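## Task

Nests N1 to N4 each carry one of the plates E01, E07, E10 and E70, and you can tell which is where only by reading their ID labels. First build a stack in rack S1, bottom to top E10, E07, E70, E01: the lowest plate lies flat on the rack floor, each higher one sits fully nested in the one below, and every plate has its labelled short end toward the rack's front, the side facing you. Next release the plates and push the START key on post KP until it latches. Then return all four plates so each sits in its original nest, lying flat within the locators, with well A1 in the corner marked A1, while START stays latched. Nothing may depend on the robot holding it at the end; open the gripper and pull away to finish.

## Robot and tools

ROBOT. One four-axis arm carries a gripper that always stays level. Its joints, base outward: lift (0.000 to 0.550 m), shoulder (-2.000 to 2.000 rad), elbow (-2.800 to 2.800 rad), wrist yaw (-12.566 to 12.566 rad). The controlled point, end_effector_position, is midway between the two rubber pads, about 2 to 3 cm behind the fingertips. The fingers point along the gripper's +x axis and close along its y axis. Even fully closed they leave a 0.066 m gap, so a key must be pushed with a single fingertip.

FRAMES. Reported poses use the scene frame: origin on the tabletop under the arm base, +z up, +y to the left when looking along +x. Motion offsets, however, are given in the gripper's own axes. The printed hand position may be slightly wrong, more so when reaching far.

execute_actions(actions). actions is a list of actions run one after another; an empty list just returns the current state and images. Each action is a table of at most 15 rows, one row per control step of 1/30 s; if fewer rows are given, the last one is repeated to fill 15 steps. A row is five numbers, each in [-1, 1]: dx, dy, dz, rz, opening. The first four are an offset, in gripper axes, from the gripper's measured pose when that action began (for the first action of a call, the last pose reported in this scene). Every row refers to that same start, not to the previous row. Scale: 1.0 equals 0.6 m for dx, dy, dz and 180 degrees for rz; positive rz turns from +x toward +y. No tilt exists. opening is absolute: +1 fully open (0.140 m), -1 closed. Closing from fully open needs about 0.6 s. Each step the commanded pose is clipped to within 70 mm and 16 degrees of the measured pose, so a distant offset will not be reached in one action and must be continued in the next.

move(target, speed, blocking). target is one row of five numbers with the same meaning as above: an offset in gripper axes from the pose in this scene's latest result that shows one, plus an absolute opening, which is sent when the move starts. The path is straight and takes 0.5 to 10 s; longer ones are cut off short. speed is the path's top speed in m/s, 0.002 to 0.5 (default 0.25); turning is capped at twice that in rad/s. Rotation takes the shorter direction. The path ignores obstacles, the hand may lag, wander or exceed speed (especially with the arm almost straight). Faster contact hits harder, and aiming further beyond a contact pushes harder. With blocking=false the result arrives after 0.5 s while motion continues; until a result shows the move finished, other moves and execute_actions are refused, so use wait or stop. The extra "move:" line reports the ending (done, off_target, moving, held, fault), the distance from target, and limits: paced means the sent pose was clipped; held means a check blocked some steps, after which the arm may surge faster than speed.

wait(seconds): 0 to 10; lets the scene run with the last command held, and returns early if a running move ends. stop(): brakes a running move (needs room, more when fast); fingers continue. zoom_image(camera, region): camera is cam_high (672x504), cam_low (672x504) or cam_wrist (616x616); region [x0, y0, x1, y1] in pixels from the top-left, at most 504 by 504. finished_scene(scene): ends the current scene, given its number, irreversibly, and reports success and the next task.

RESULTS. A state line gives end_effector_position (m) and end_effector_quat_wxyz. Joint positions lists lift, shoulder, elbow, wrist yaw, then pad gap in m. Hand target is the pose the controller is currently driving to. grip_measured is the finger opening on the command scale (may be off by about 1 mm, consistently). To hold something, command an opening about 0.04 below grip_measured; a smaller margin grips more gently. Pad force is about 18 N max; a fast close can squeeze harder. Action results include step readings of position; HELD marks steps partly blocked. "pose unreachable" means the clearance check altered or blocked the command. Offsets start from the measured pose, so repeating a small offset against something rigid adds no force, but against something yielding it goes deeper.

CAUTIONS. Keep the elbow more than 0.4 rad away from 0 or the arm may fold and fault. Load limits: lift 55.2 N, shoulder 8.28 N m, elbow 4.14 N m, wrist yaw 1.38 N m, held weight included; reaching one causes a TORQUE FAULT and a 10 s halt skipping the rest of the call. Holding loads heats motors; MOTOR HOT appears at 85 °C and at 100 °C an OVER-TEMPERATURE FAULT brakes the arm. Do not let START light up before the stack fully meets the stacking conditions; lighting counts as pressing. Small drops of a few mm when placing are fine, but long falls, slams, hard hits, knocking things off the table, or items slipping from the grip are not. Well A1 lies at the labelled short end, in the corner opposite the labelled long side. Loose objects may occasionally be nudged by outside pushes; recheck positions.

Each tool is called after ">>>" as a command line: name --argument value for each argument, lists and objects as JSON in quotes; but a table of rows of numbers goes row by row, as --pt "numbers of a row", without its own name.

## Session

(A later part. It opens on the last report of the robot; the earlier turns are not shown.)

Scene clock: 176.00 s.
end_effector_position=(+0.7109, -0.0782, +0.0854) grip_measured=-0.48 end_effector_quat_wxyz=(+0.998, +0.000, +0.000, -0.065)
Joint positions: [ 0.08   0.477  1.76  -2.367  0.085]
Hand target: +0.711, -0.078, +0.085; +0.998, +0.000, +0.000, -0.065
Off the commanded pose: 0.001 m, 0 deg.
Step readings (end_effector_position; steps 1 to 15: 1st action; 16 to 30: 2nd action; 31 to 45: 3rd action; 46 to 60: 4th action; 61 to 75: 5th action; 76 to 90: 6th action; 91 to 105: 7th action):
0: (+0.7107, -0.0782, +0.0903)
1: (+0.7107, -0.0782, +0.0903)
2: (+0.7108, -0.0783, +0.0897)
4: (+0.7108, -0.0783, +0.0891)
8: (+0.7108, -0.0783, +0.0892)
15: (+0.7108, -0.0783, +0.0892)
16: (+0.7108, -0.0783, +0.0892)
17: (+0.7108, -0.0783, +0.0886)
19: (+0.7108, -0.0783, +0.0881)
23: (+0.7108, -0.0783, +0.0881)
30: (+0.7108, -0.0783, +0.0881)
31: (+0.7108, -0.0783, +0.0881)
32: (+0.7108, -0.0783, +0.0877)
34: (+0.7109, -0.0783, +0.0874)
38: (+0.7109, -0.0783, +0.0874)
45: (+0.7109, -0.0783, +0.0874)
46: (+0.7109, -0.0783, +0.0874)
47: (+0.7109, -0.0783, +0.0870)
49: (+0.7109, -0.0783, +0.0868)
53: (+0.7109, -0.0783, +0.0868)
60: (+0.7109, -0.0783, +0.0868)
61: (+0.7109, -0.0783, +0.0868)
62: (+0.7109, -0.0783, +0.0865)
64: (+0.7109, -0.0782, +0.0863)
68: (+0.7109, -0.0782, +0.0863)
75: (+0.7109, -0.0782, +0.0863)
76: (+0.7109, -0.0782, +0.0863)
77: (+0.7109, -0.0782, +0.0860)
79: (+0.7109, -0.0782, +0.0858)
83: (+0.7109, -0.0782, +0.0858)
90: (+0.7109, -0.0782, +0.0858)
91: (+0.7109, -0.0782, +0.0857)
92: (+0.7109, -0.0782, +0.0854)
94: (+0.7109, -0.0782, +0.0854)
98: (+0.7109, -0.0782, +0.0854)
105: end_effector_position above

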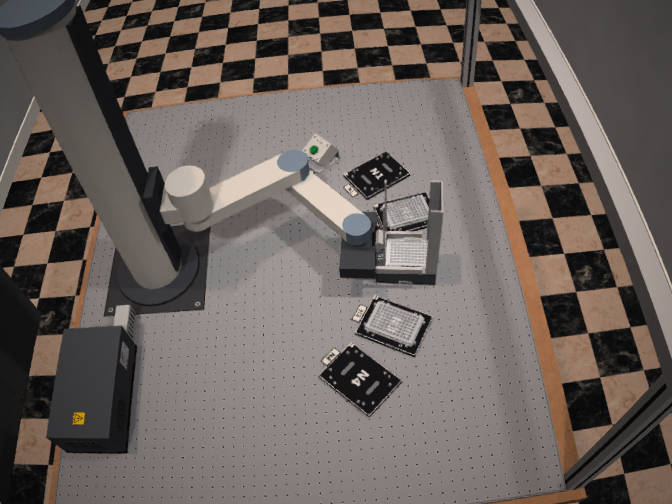

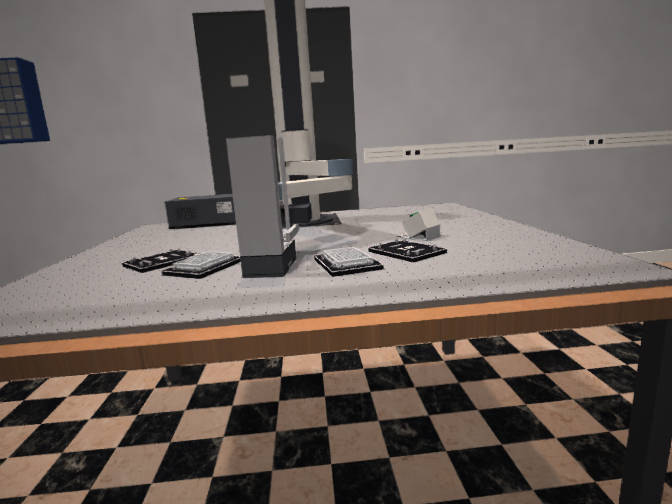

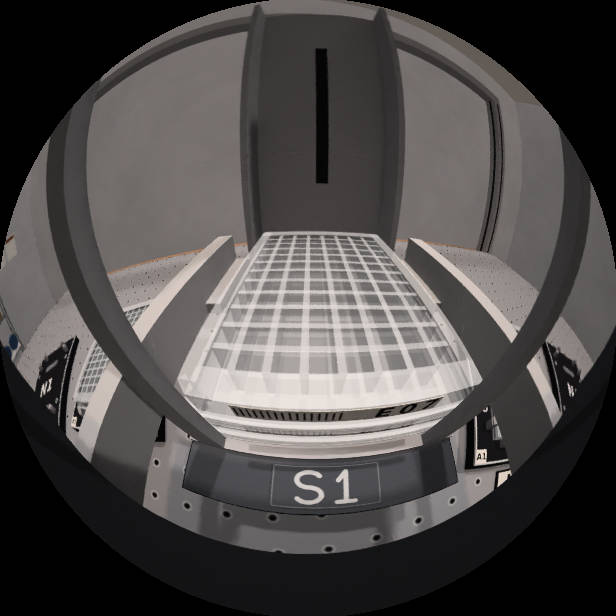

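>>> move --target '[0.006,0.0055,-0.0248,0.002,-0.1]' --speed 0.04

Scene clock: 194.07 s.
end_effector_position=(+0.6487, -0.2486, +0.0314) grip_measured=-0.10 end_effector_quat_wxyz=(+0.972, +0.000, +0.000, -0.234)
Joint positions: [ 0.026  0.158  1.72  -2.35   0.099]
Hand target: +0.649, -0.249, +0.031; +0.972, +0.000, +0.000, -0.234
Off the commanded pose: 0.000 m, 0 deg.
move: done

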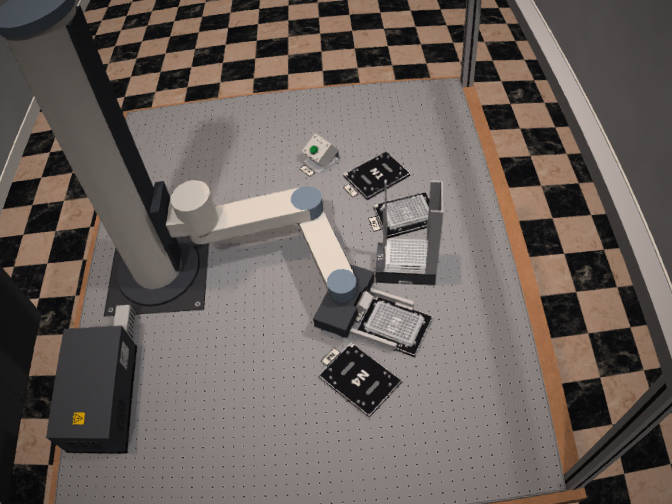

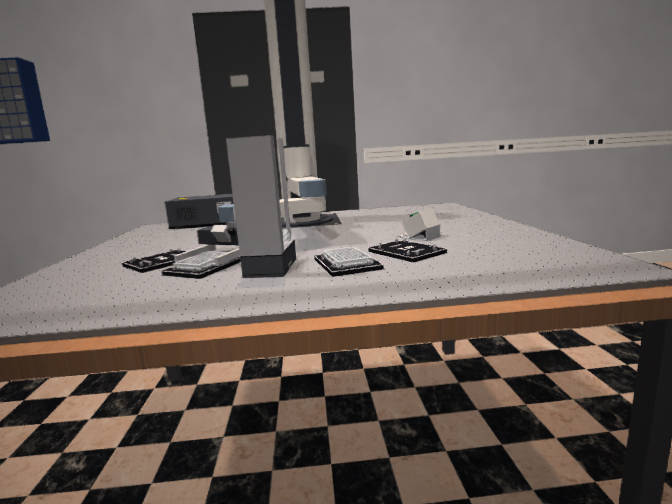

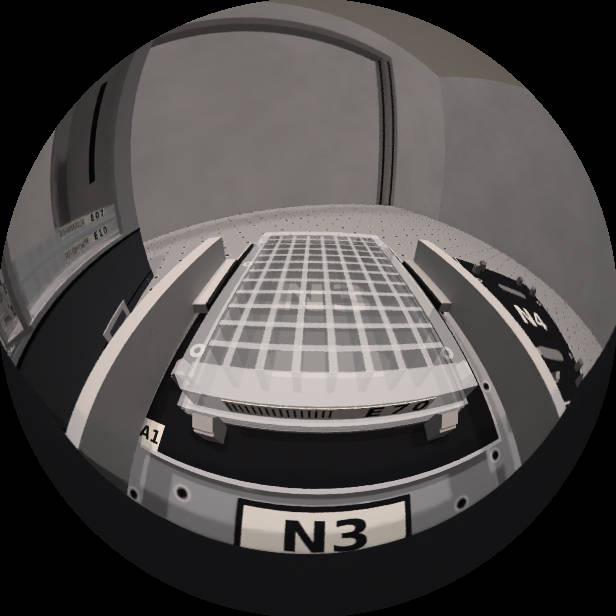

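>>> execute_actions --actions '[[[0.0008,0.002,0,0,-0.4]],[[0,0,0,0,-0.51]],[[0,0,0,0,-0.51]]]'

>>> move --target '[0,0,0.505,0,-0.51]' --speed 0.35

Scene clock: 199.50 s.
end_effector_position=(+0.6497, -0.2478, +0.0314) grip_measured=-0.47 end_effector_quat_wxyz=(+0.972, +0.000, +0.000, -0.234)
Joint positions: [ 0.026  0.159  1.723 -2.356  0.085]
Hand target: +0.650, -0.248, +0.031; +0.972, +0.000, +0.000, -0.234
Off the commanded pose: 0.000 m, 0 deg.
Step readings (end_effector_position; steps 1 to 15: 1st action; 16 to 30: 2nd action; 31 to 45: 3rd action):
0: (+0.6487, -0.2486, +0.0314)
1: (+0.6487, -0.2486, +0.0314)
2: (+0.6494, -0.2481, +0.0314)
4: (+0.6498, -0.2476, +0.0314)
8: (+0.6498, -0.2476, +0.0314)
15: (+0.6498, -0.2476, +0.0314)
16: (+0.6498, -0.2476, +0.0314)
17: (+0.6497, -0.2478, +0.0314)
19: (+0.6497, -0.2478, +0.0314)
23: (+0.6497, -0.2478, +0.0314)
30: (+0.6497, -0.2478, +0.0314)
31: (+0.6497, -0.2478, +0.0314)
32: (+0.6497, -0.2478, +0.0314)
34: (+0.6497, -0.2478, +0.0314)
38: (+0.6497, -0.2478, +0.0314)
45: end_effector_position above

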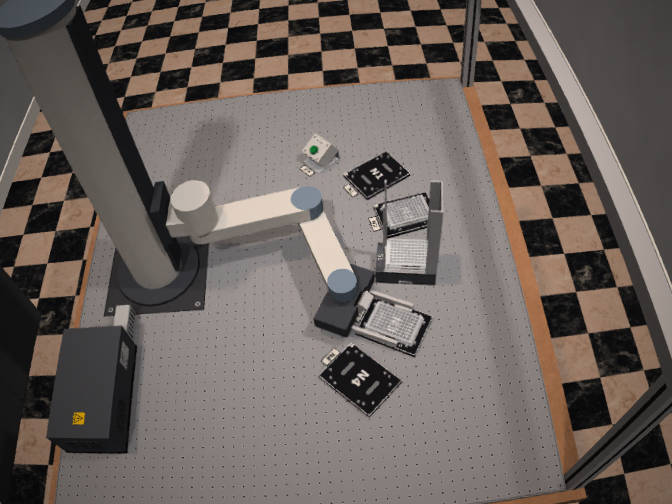

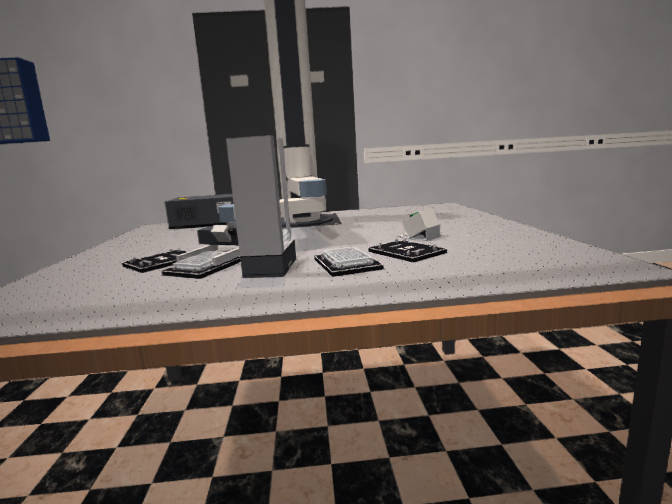

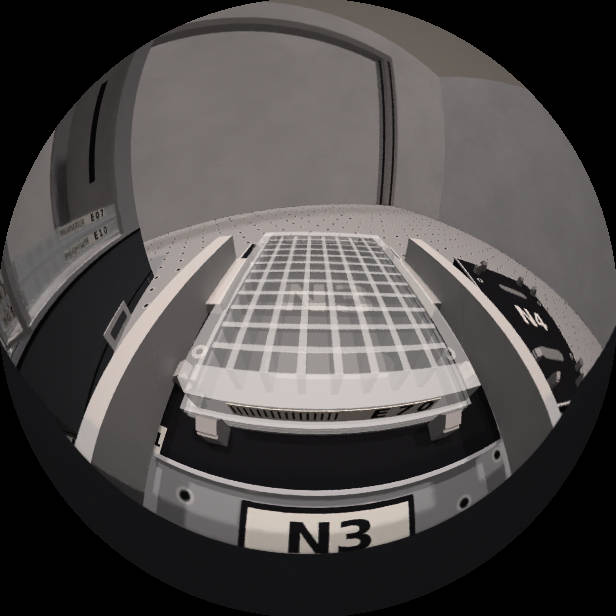

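Scene clock: 200.90 s.
end_effector_position=(+0.6497, -0.2478, +0.3345) grip_measured=-0.47 end_effector_quat_wxyz=(+0.972, +0.000, +0.000, -0.234)
Joint positions: [ 0.329  0.159  1.723 -2.356  0.085]
Hand target: +0.650, -0.248, +0.334; +0.972, +0.000, +0.000, -0.234
Off the commanded pose: 0.000 m, 0 deg.
move: done

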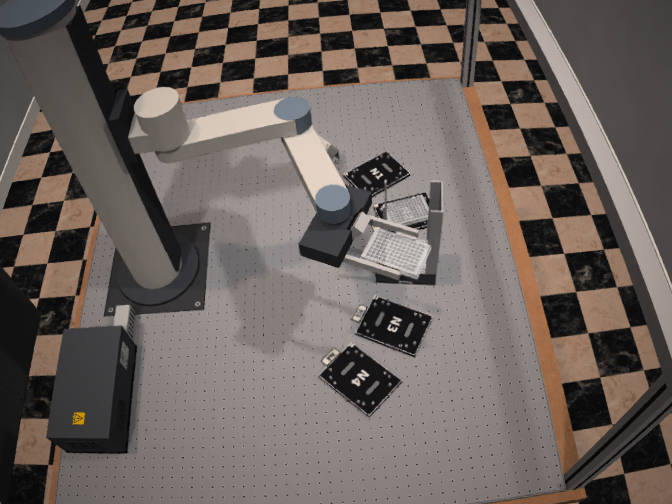

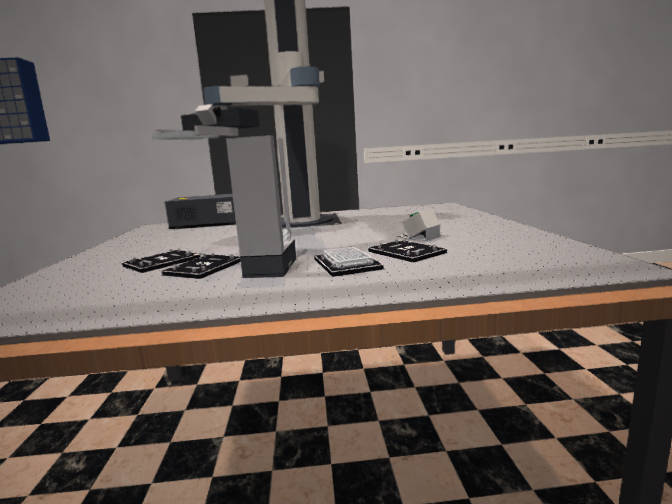

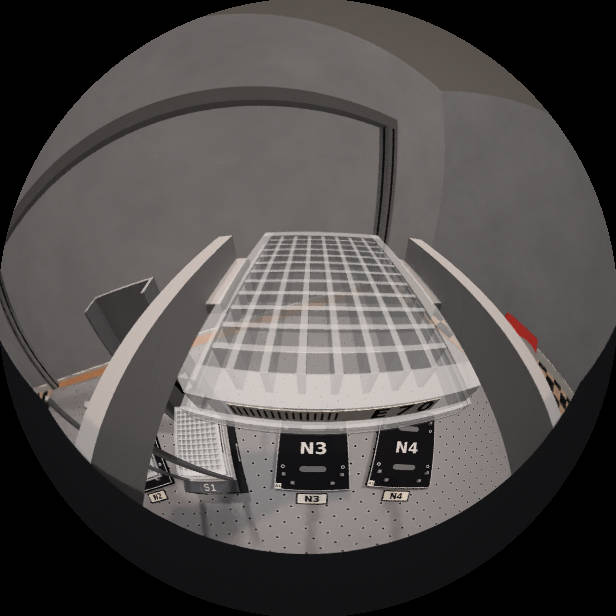

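>>> move --target '[-0.0379,0.2976,-0.015,0.1108,-0.51]' --speed 0.3

>>> move --target '[0,0,-0.014,0,-0.51]' --speed 0.012

>>> zoom_image --camera "cam_wrist" --region '[150, 210, 500, 480]'

Scene clock: 208.23 s.
end_effector_position=(+0.7109, -0.0783, +0.3254) grip_measured=-0.47 end_effector_quat_wxyz=(+0.998, +0.000, +0.000, -0.062)
Joint positions: [ 0.32   0.475  1.76  -2.36   0.085]
Hand target: +0.711, -0.078, +0.325; +0.998, +0.000, +0.000, -0.063
Off the commanded pose: 0.000 m, 0 deg.
move: done

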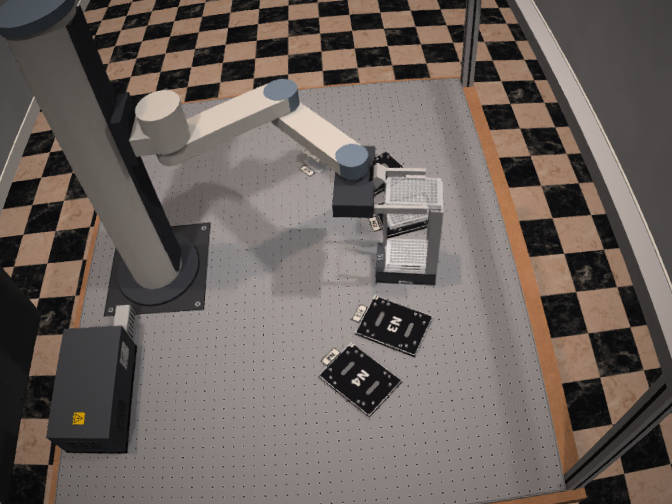

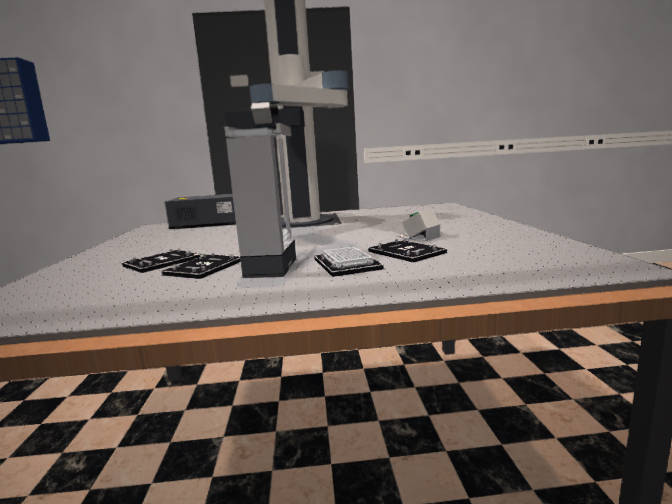

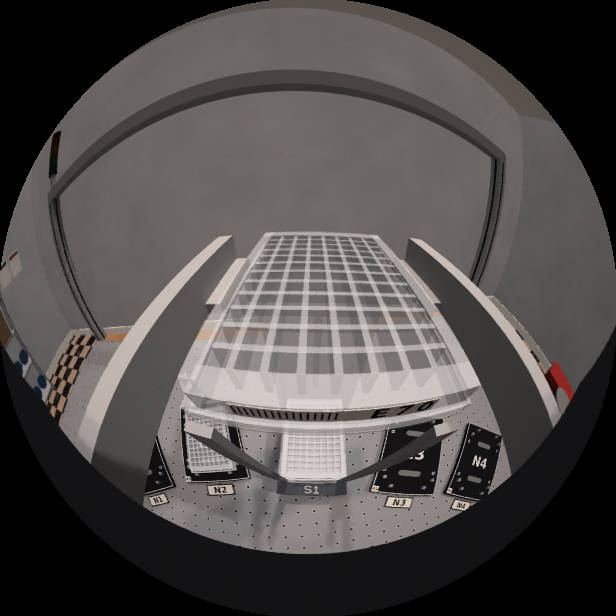

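Scene clock: 209.17 s.
end_effector_position=(+0.7109, -0.0780, +0.3170) grip_measured=-0.47 end_effector_quat_wxyz=(+0.998, +0.000, +0.000, -0.062)
Joint positions: [ 0.312  0.475  1.76  -2.359  0.085]
Hand target: +0.711, -0.078, +0.317; +0.998, +0.000, +0.000, -0.062
Off the commanded pose: 0.000 m, 0 deg.
move: done

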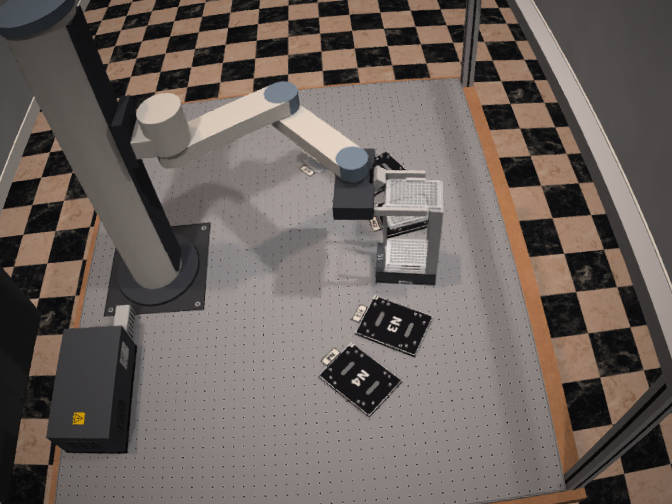

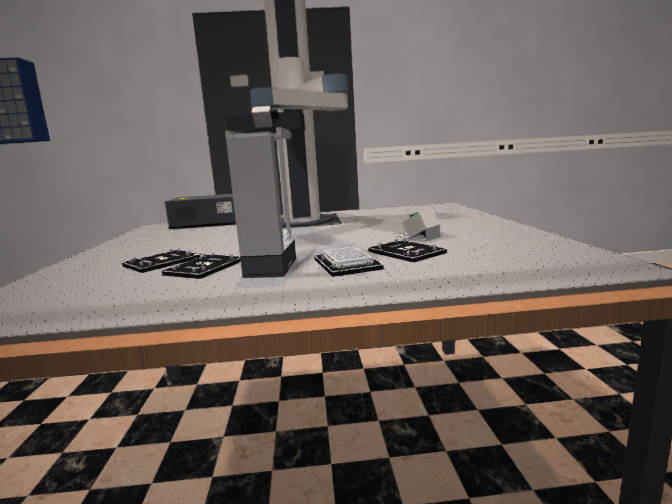

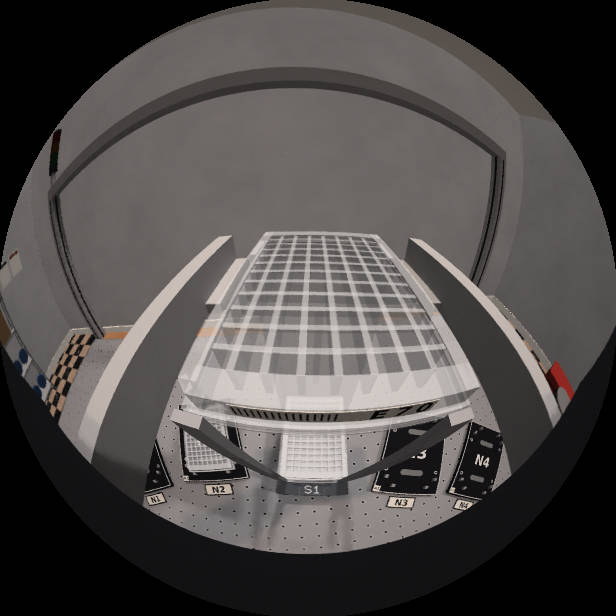

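Region (150, 210, 500, 480) of cam_wrist's 616x616 image, scaled by 1.440, with more detail than that image has; it fills the top 389 rows of this view, and the rest is white.

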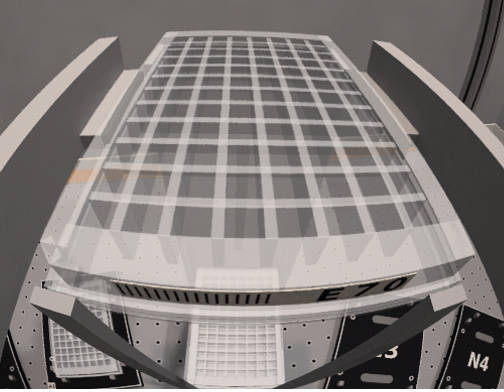

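>>> move --target '[0,0.0004,-0.36,0,-0.51]' --speed 0.2

>>> execute_actions --actions '[[[0,0,-0.0013,0,-0.51]],[[0,0,-0.0013,0,-0.51]],[[0,0,-0.0013,0,-0.51]],[[0,0,-0.0013,0,-0.51]],[[0,0,-0.0013,0,-0.51]],[[0,0,0,0,0]]]'

>>> move --target '[-0.26,0,-0.03,0,0]' --speed 0.35

>>> move --target '[0.02,0.24,-0.01,0.12,0]' --speed 0.35

Scene clock: 217.97 s.
end_effector_position=(+0.7109, -0.0780, +0.1010) grip_measured=-0.47 end_effector_quat_wxyz=(+0.998, +0.000, +0.000, -0.062)
Joint positions: [ 0.096  0.476  1.76  -2.359  0.085]
Hand target: +0.711, -0.078, +0.101; +0.998, +0.000, +0.000, -0.062
Off the commanded pose: 0.000 m, 0 deg.
move: done

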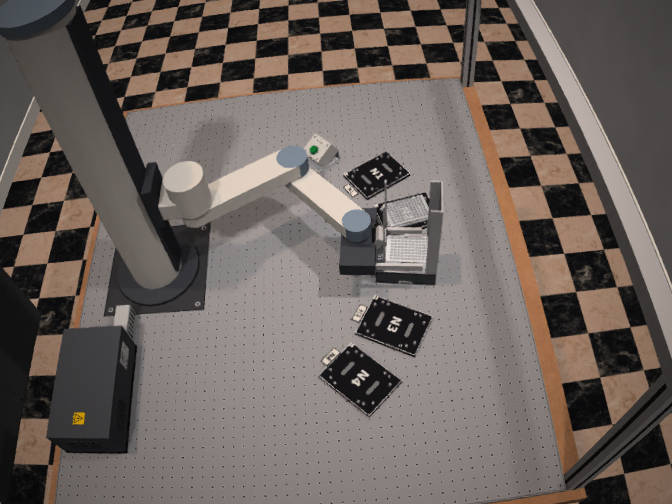

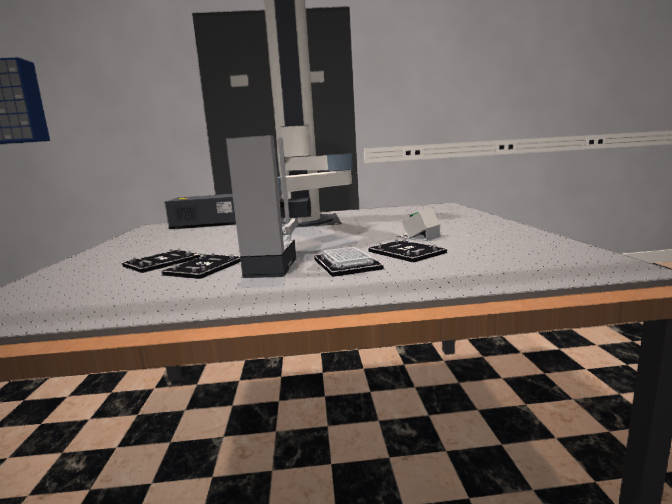

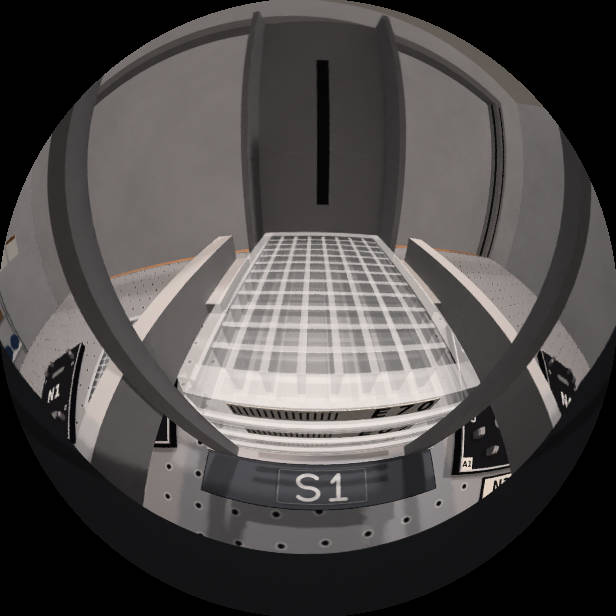

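Scene clock: 220.97 s.
end_effector_position=(+0.7109, -0.0780, +0.0984) grip_measured=+0.00 end_effector_quat_wxyz=(+0.998, +0.000, +0.000, -0.063)
Joint positions: [ 0.093  0.476  1.76  -2.361  0.103]
Hand target: +0.711, -0.078, +0.098; +0.998, +0.000, +0.000, -0.063
Off the commanded pose: 0.000 m, 0 deg.
Step readings (end_effector_position; steps 1 to 15: 1st action; 16 to 30: 2nd action; 31 to 45: 3rd action; 46 to 60: 4th action; 61 to 75: 5th action; 76 to 90: 6th action):
0: (+0.7109, -0.0780, +0.1010)
1: (+0.7109, -0.0780, +0.1010)
2: (+0.7109, -0.0780, +0.1005)
4: (+0.7109, -0.0780, +0.1001)
8: (+0.7109, -0.0780, +0.1002)
15: (+0.7109, -0.0780, +0.1002)
16: (+0.7109, -0.0780, +0.1002)
17: (+0.7109, -0.0780, +0.0996)
19: (+0.7109, -0.0780, +0.0993)
23: (+0.7109, -0.0780, +0.0993)
30: (+0.7109, -0.0780, +0.0993)
31: (+0.7109, -0.0780, +0.0993)
32: (+0.7109, -0.0780, +0.0988)
34: (+0.7109, -0.0780, +0.0988)
38: (+0.7109, -0.0780, +0.0988)
45: (+0.7109, -0.0780, +0.0988)
46: (+0.7109, -0.0780, +0.0988)
47: (+0.7109, -0.0780, +0.0985)
49: (+0.7109, -0.0780, +0.0985)
53: (+0.7109, -0.0780, +0.0985)
60: (+0.7109, -0.0780, +0.0985)
61: (+0.7109, -0.0780, +0.0985)
62: (+0.7109, -0.0780, +0.0983)
64: (+0.7109, -0.0780, +0.0983)
68: (+0.7109, -0.0780, +0.0983)
75: (+0.7109, -0.0780, +0.0983)
76: (+0.7109, -0.0780, +0.0983)
77: (+0.7109, -0.0780, +0.0984)
79: (+0.7109, -0.0780, +0.0984)
83: (+0.7109, -0.0780, +0.0984)
90: end_effector_position above

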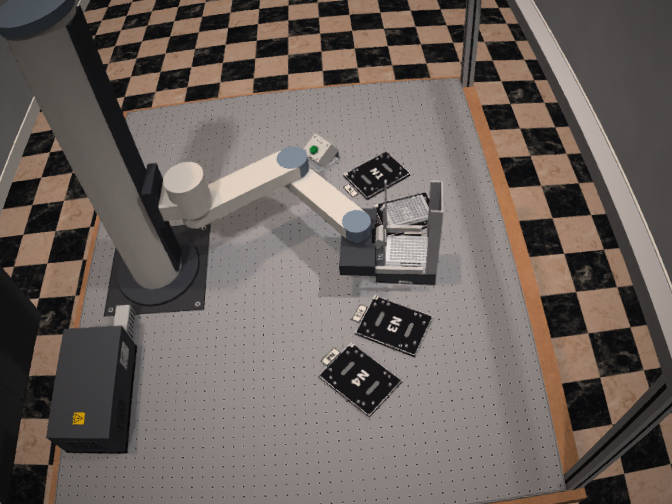

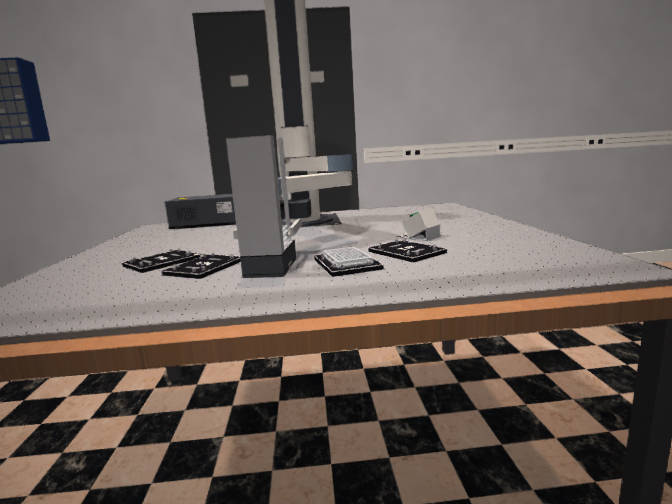

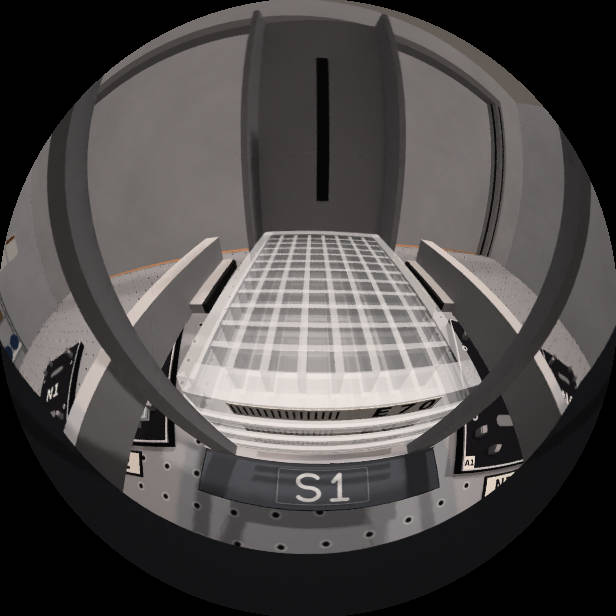

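Scene clock: 221.90 s.
end_effector_position=(+0.5561, -0.0584, +0.0803) grip_measured=+0.00 end_effector_quat_wxyz=(+0.998, +0.000, +0.000, -0.063)
Joint positions: [ 0.075  0.773  0.973 -1.871  0.103]
Hand target: +0.556, -0.058, +0.080; +0.998, +0.000, +0.000, -0.063
Off the commanded pose: 0.000 m, 0 deg.
move: done

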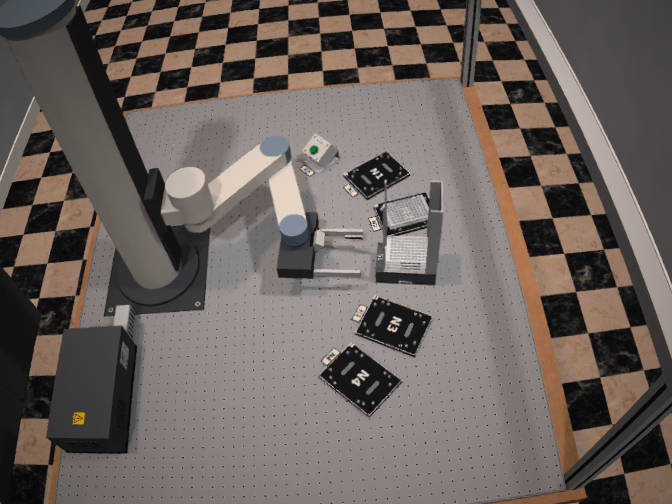

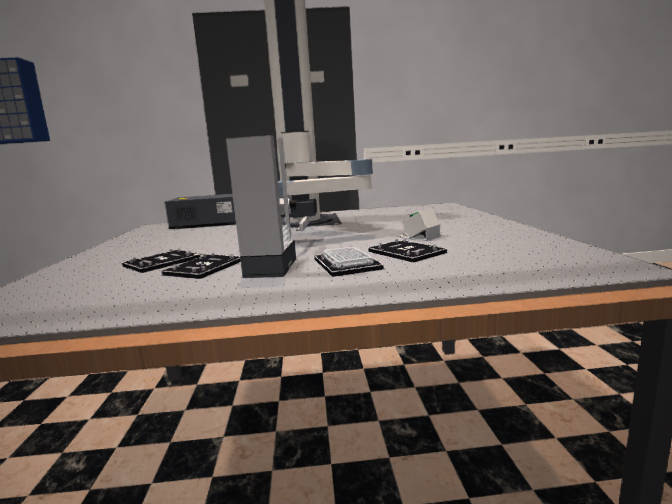

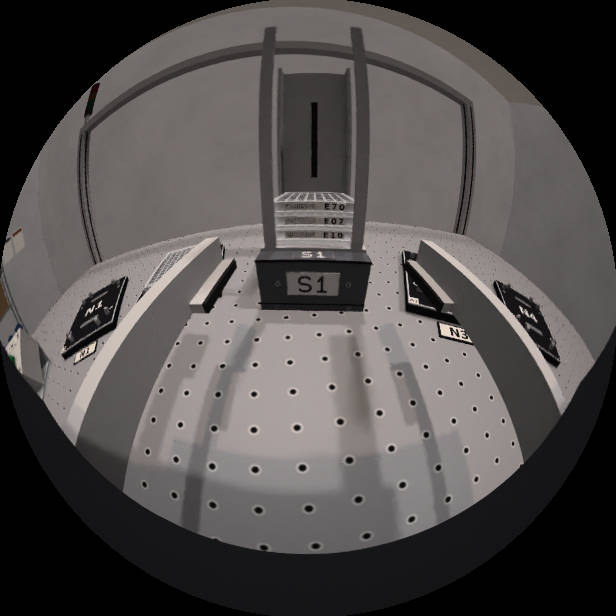

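Scene clock: 222.83 s.
end_effector_position=(+0.5861, +0.0831, +0.0744) grip_measured=+0.00 end_effector_quat_wxyz=(+0.992, +0.000, +0.000, +0.126)
Joint positions: [ 0.069  1.06   1.126 -1.934  0.103]
Hand target: +0.586, +0.083, +0.074; +0.992, +0.000, +0.000, +0.125
Off the commanded pose: 0.000 m, 0 deg.
move: done

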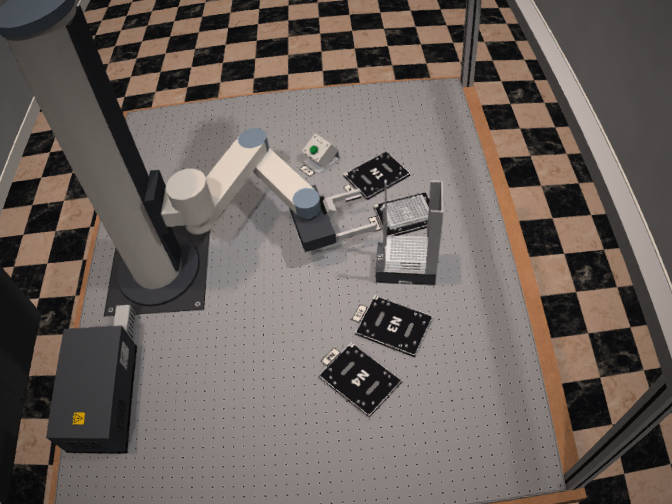

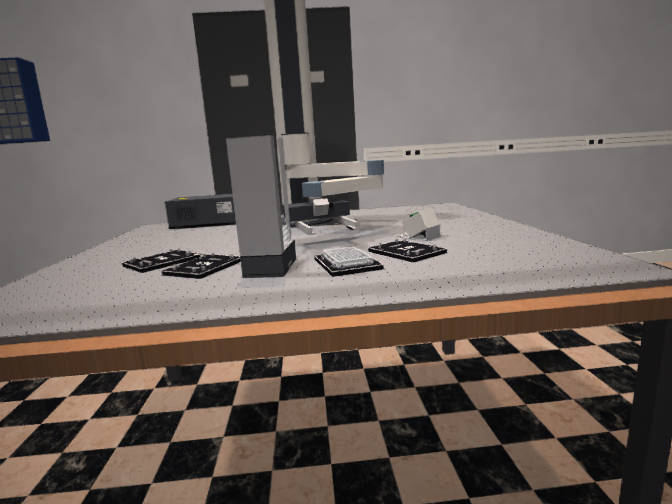

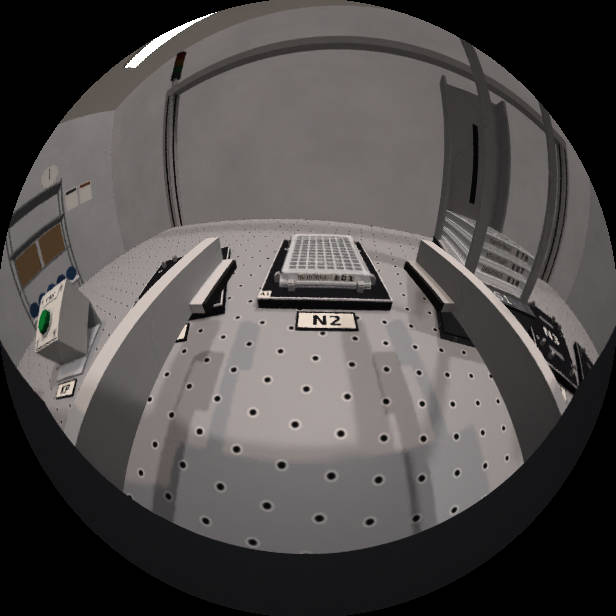

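>>> move --target '[0.22,-0.013,-0.04,0.008,0]'

>>> zoom_image --camera "cam_low" --region '[295, 215, 400, 285]'

Scene clock: 228.07 s.
end_effector_position=(+0.7158, +0.1084, +0.0503) grip_measured=+0.00 end_effector_quat_wxyz=(+0.990, +0.000, +0.000, +0.138)
Joint positions: [ 0.045  0.769  1.826 -2.318  0.103]
Hand target: +0.716, +0.108, +0.050; +0.990, +0.000, +0.000, +0.138
Off the commanded pose: 0.000 m, 0 deg.
move: done

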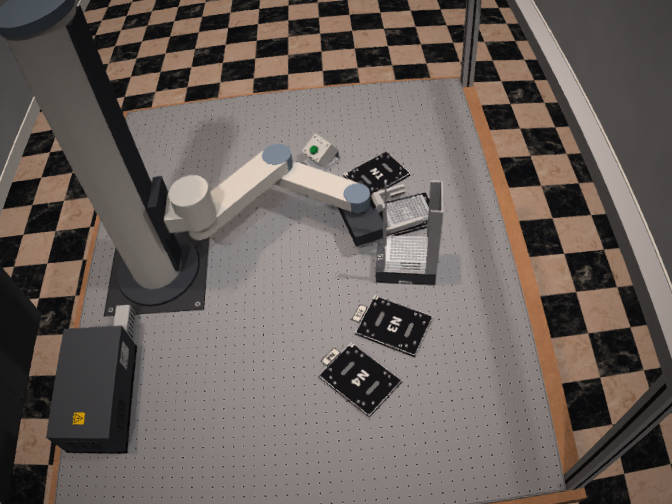

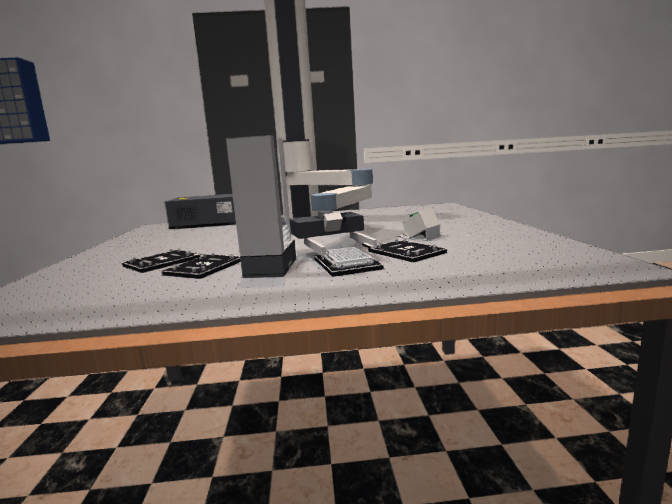

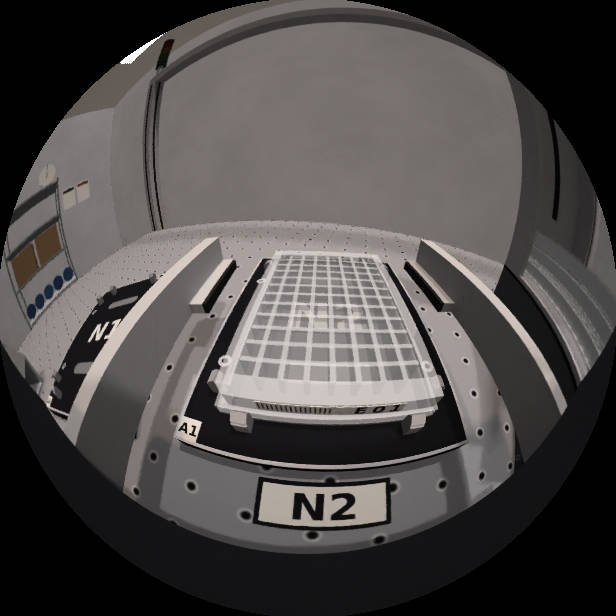

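Region (295, 215, 400, 285) of cam_low's 672x504 image, scaled by 4.800, with more detail than that image has.

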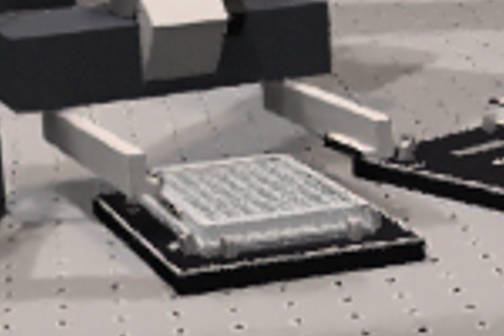

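Fine.

>>> move --target '[0.014,-0.005,-0.0315,-0.009,-0.1]' --speed 0.04

Scene clock: 231.07 s.
end_effector_position=(+0.7247, +0.1079, +0.0314) grip_measured=-0.10 end_effector_quat_wxyz=(+0.992, +0.000, +0.000, +0.124)
Joint positions: [ 0.026  0.75   1.879 -2.38   0.099]
Hand target: +0.725, +0.108, +0.031; +0.992, +0.000, +0.000, +0.124
Off the commanded pose: 0.000 m, 0 deg.
move: done

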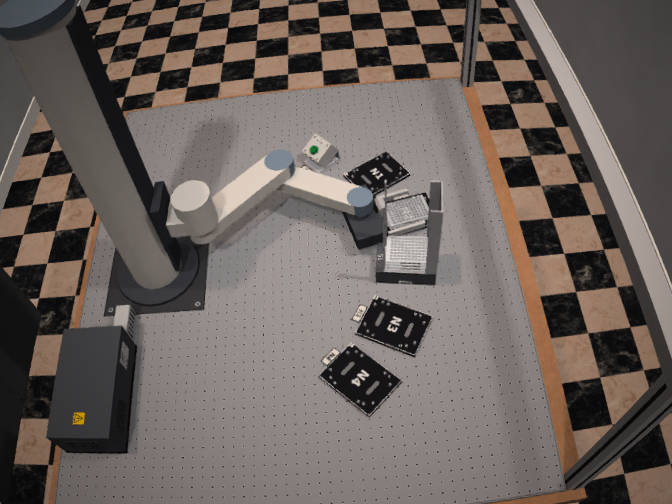

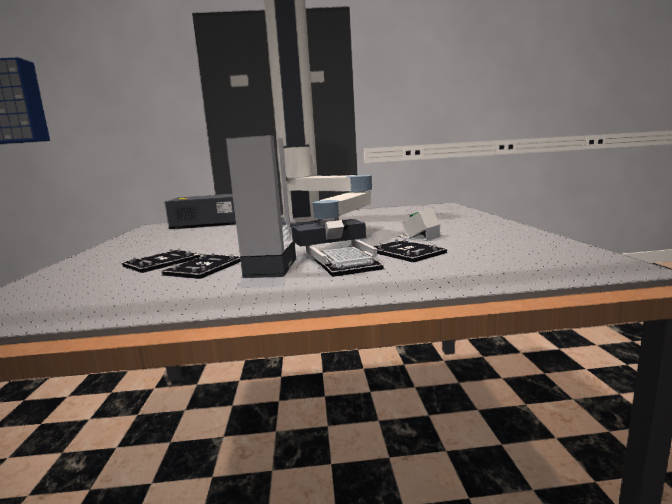

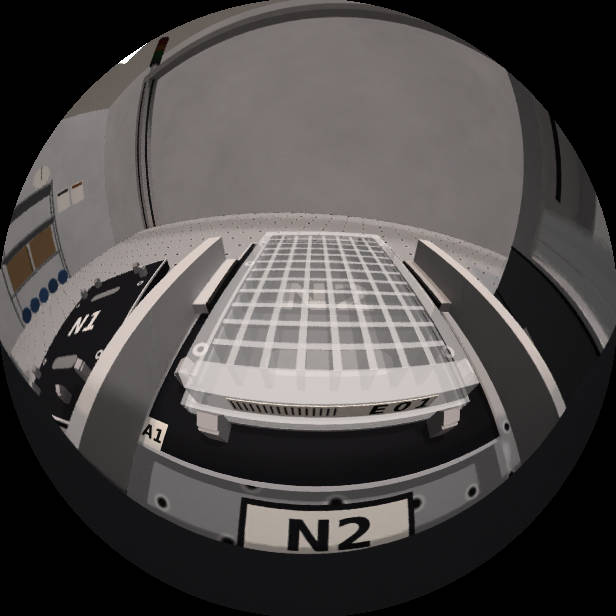

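>>> execute_actions --actions '[[[0.0018,0,0,0,-0.4]],[[0,0,0,0,-0.51]],[[0,0,0,0,-0.51]]]'

>>> move --target '[0,0,0.505,0,-0.51]' --speed 0.35

Scene clock: 237.30 s.
end_effector_position=(+0.7257, +0.1080, +0.0314) grip_measured=-0.47 end_effector_quat_wxyz=(+0.992, +0.000, +0.000, +0.124)
Joint positions: [ 0.026  0.747  1.886 -2.385  0.085]
Hand target: +0.726, +0.108, +0.031; +0.992, +0.000, +0.000, +0.124
Off the commanded pose: 0.000 m, 0 deg.
Step readings (end_effector_position; steps 1 to 15: 1st action; 16 to 30: 2nd action; 31 to 45: 3rd action):
0: (+0.7247, +0.1079, +0.0314)
1: (+0.7247, +0.1079, +0.0314)
2: (+0.7255, +0.1082, +0.0314)
4: (+0.7257, +0.1083, +0.0314)
8: (+0.7257, +0.1083, +0.0314)
15: (+0.7257, +0.1083, +0.0314)
16: (+0.7257, +0.1083, +0.0314)
17: (+0.7257, +0.1081, +0.0314)
19: (+0.7257, +0.1081, +0.0314)
23: (+0.7257, +0.1081, +0.0314)
30: (+0.7257, +0.1081, +0.0314)
31: (+0.7257, +0.1081, +0.0314)
32: (+0.7257, +0.1080, +0.0314)
34: (+0.7257, +0.1080, +0.0314)
38: (+0.7257, +0.1080, +0.0314)
45: end_effector_position above

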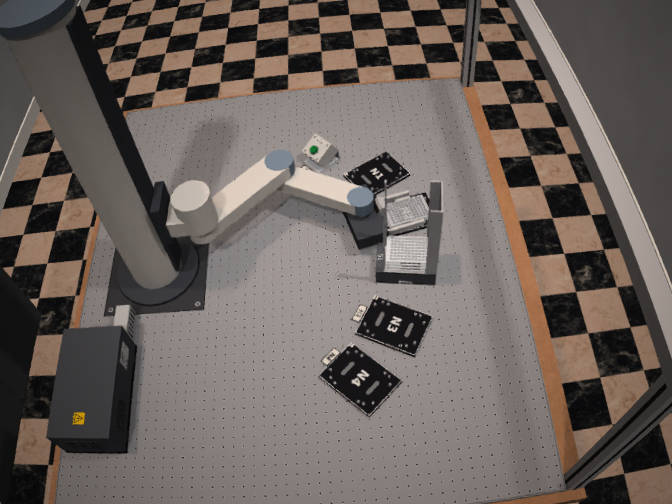

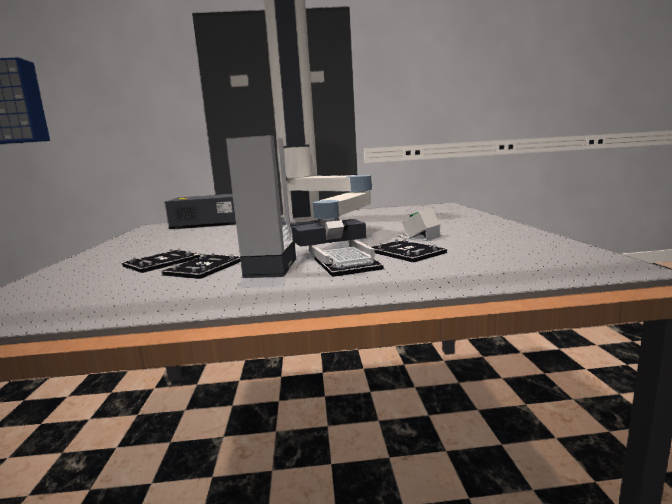

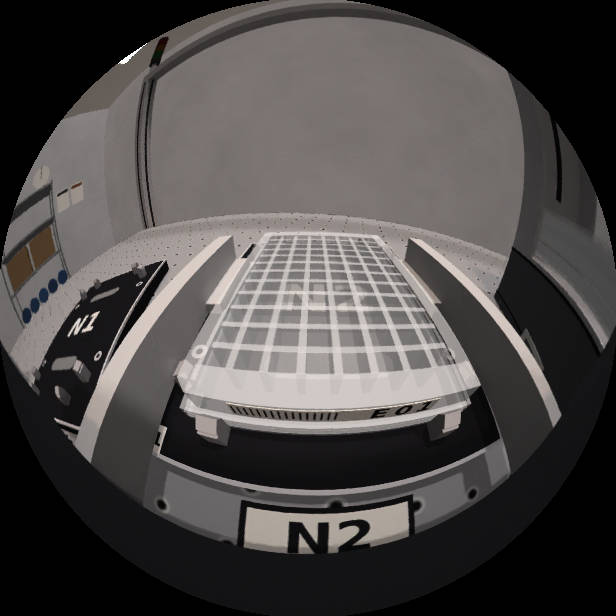

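Scene clock: 238.70 s.
end_effector_position=(+0.7257, +0.1081, +0.3344) grip_measured=-0.47 end_effector_quat_wxyz=(+0.992, +0.000, +0.000, +0.124)
Joint positions: [ 0.329  0.747  1.886 -2.385  0.085]
Hand target: +0.726, +0.108, +0.334; +0.992, +0.000, +0.000, +0.124
Off the commanded pose: 0.000 m, 0 deg.
move: done

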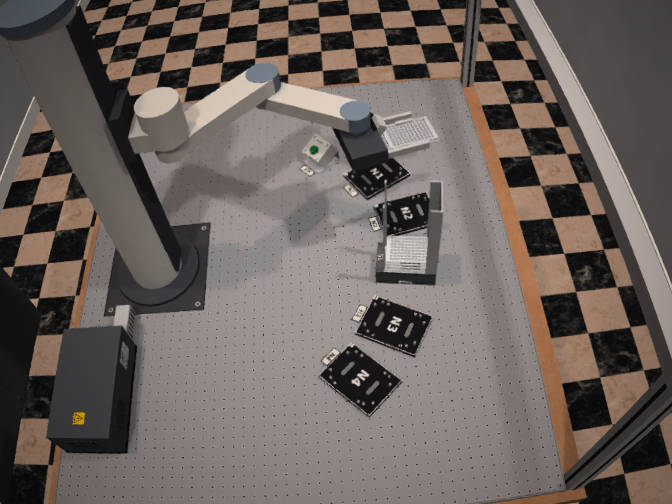

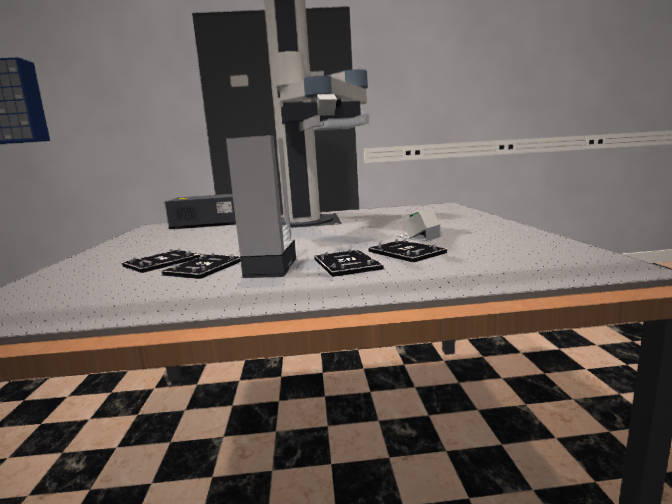

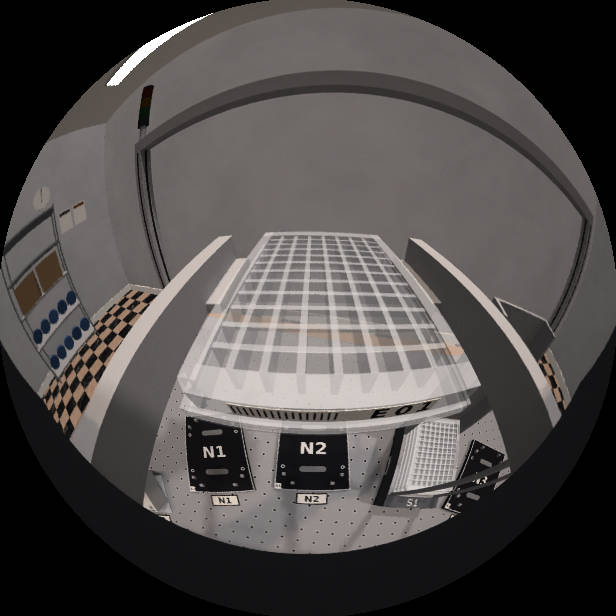

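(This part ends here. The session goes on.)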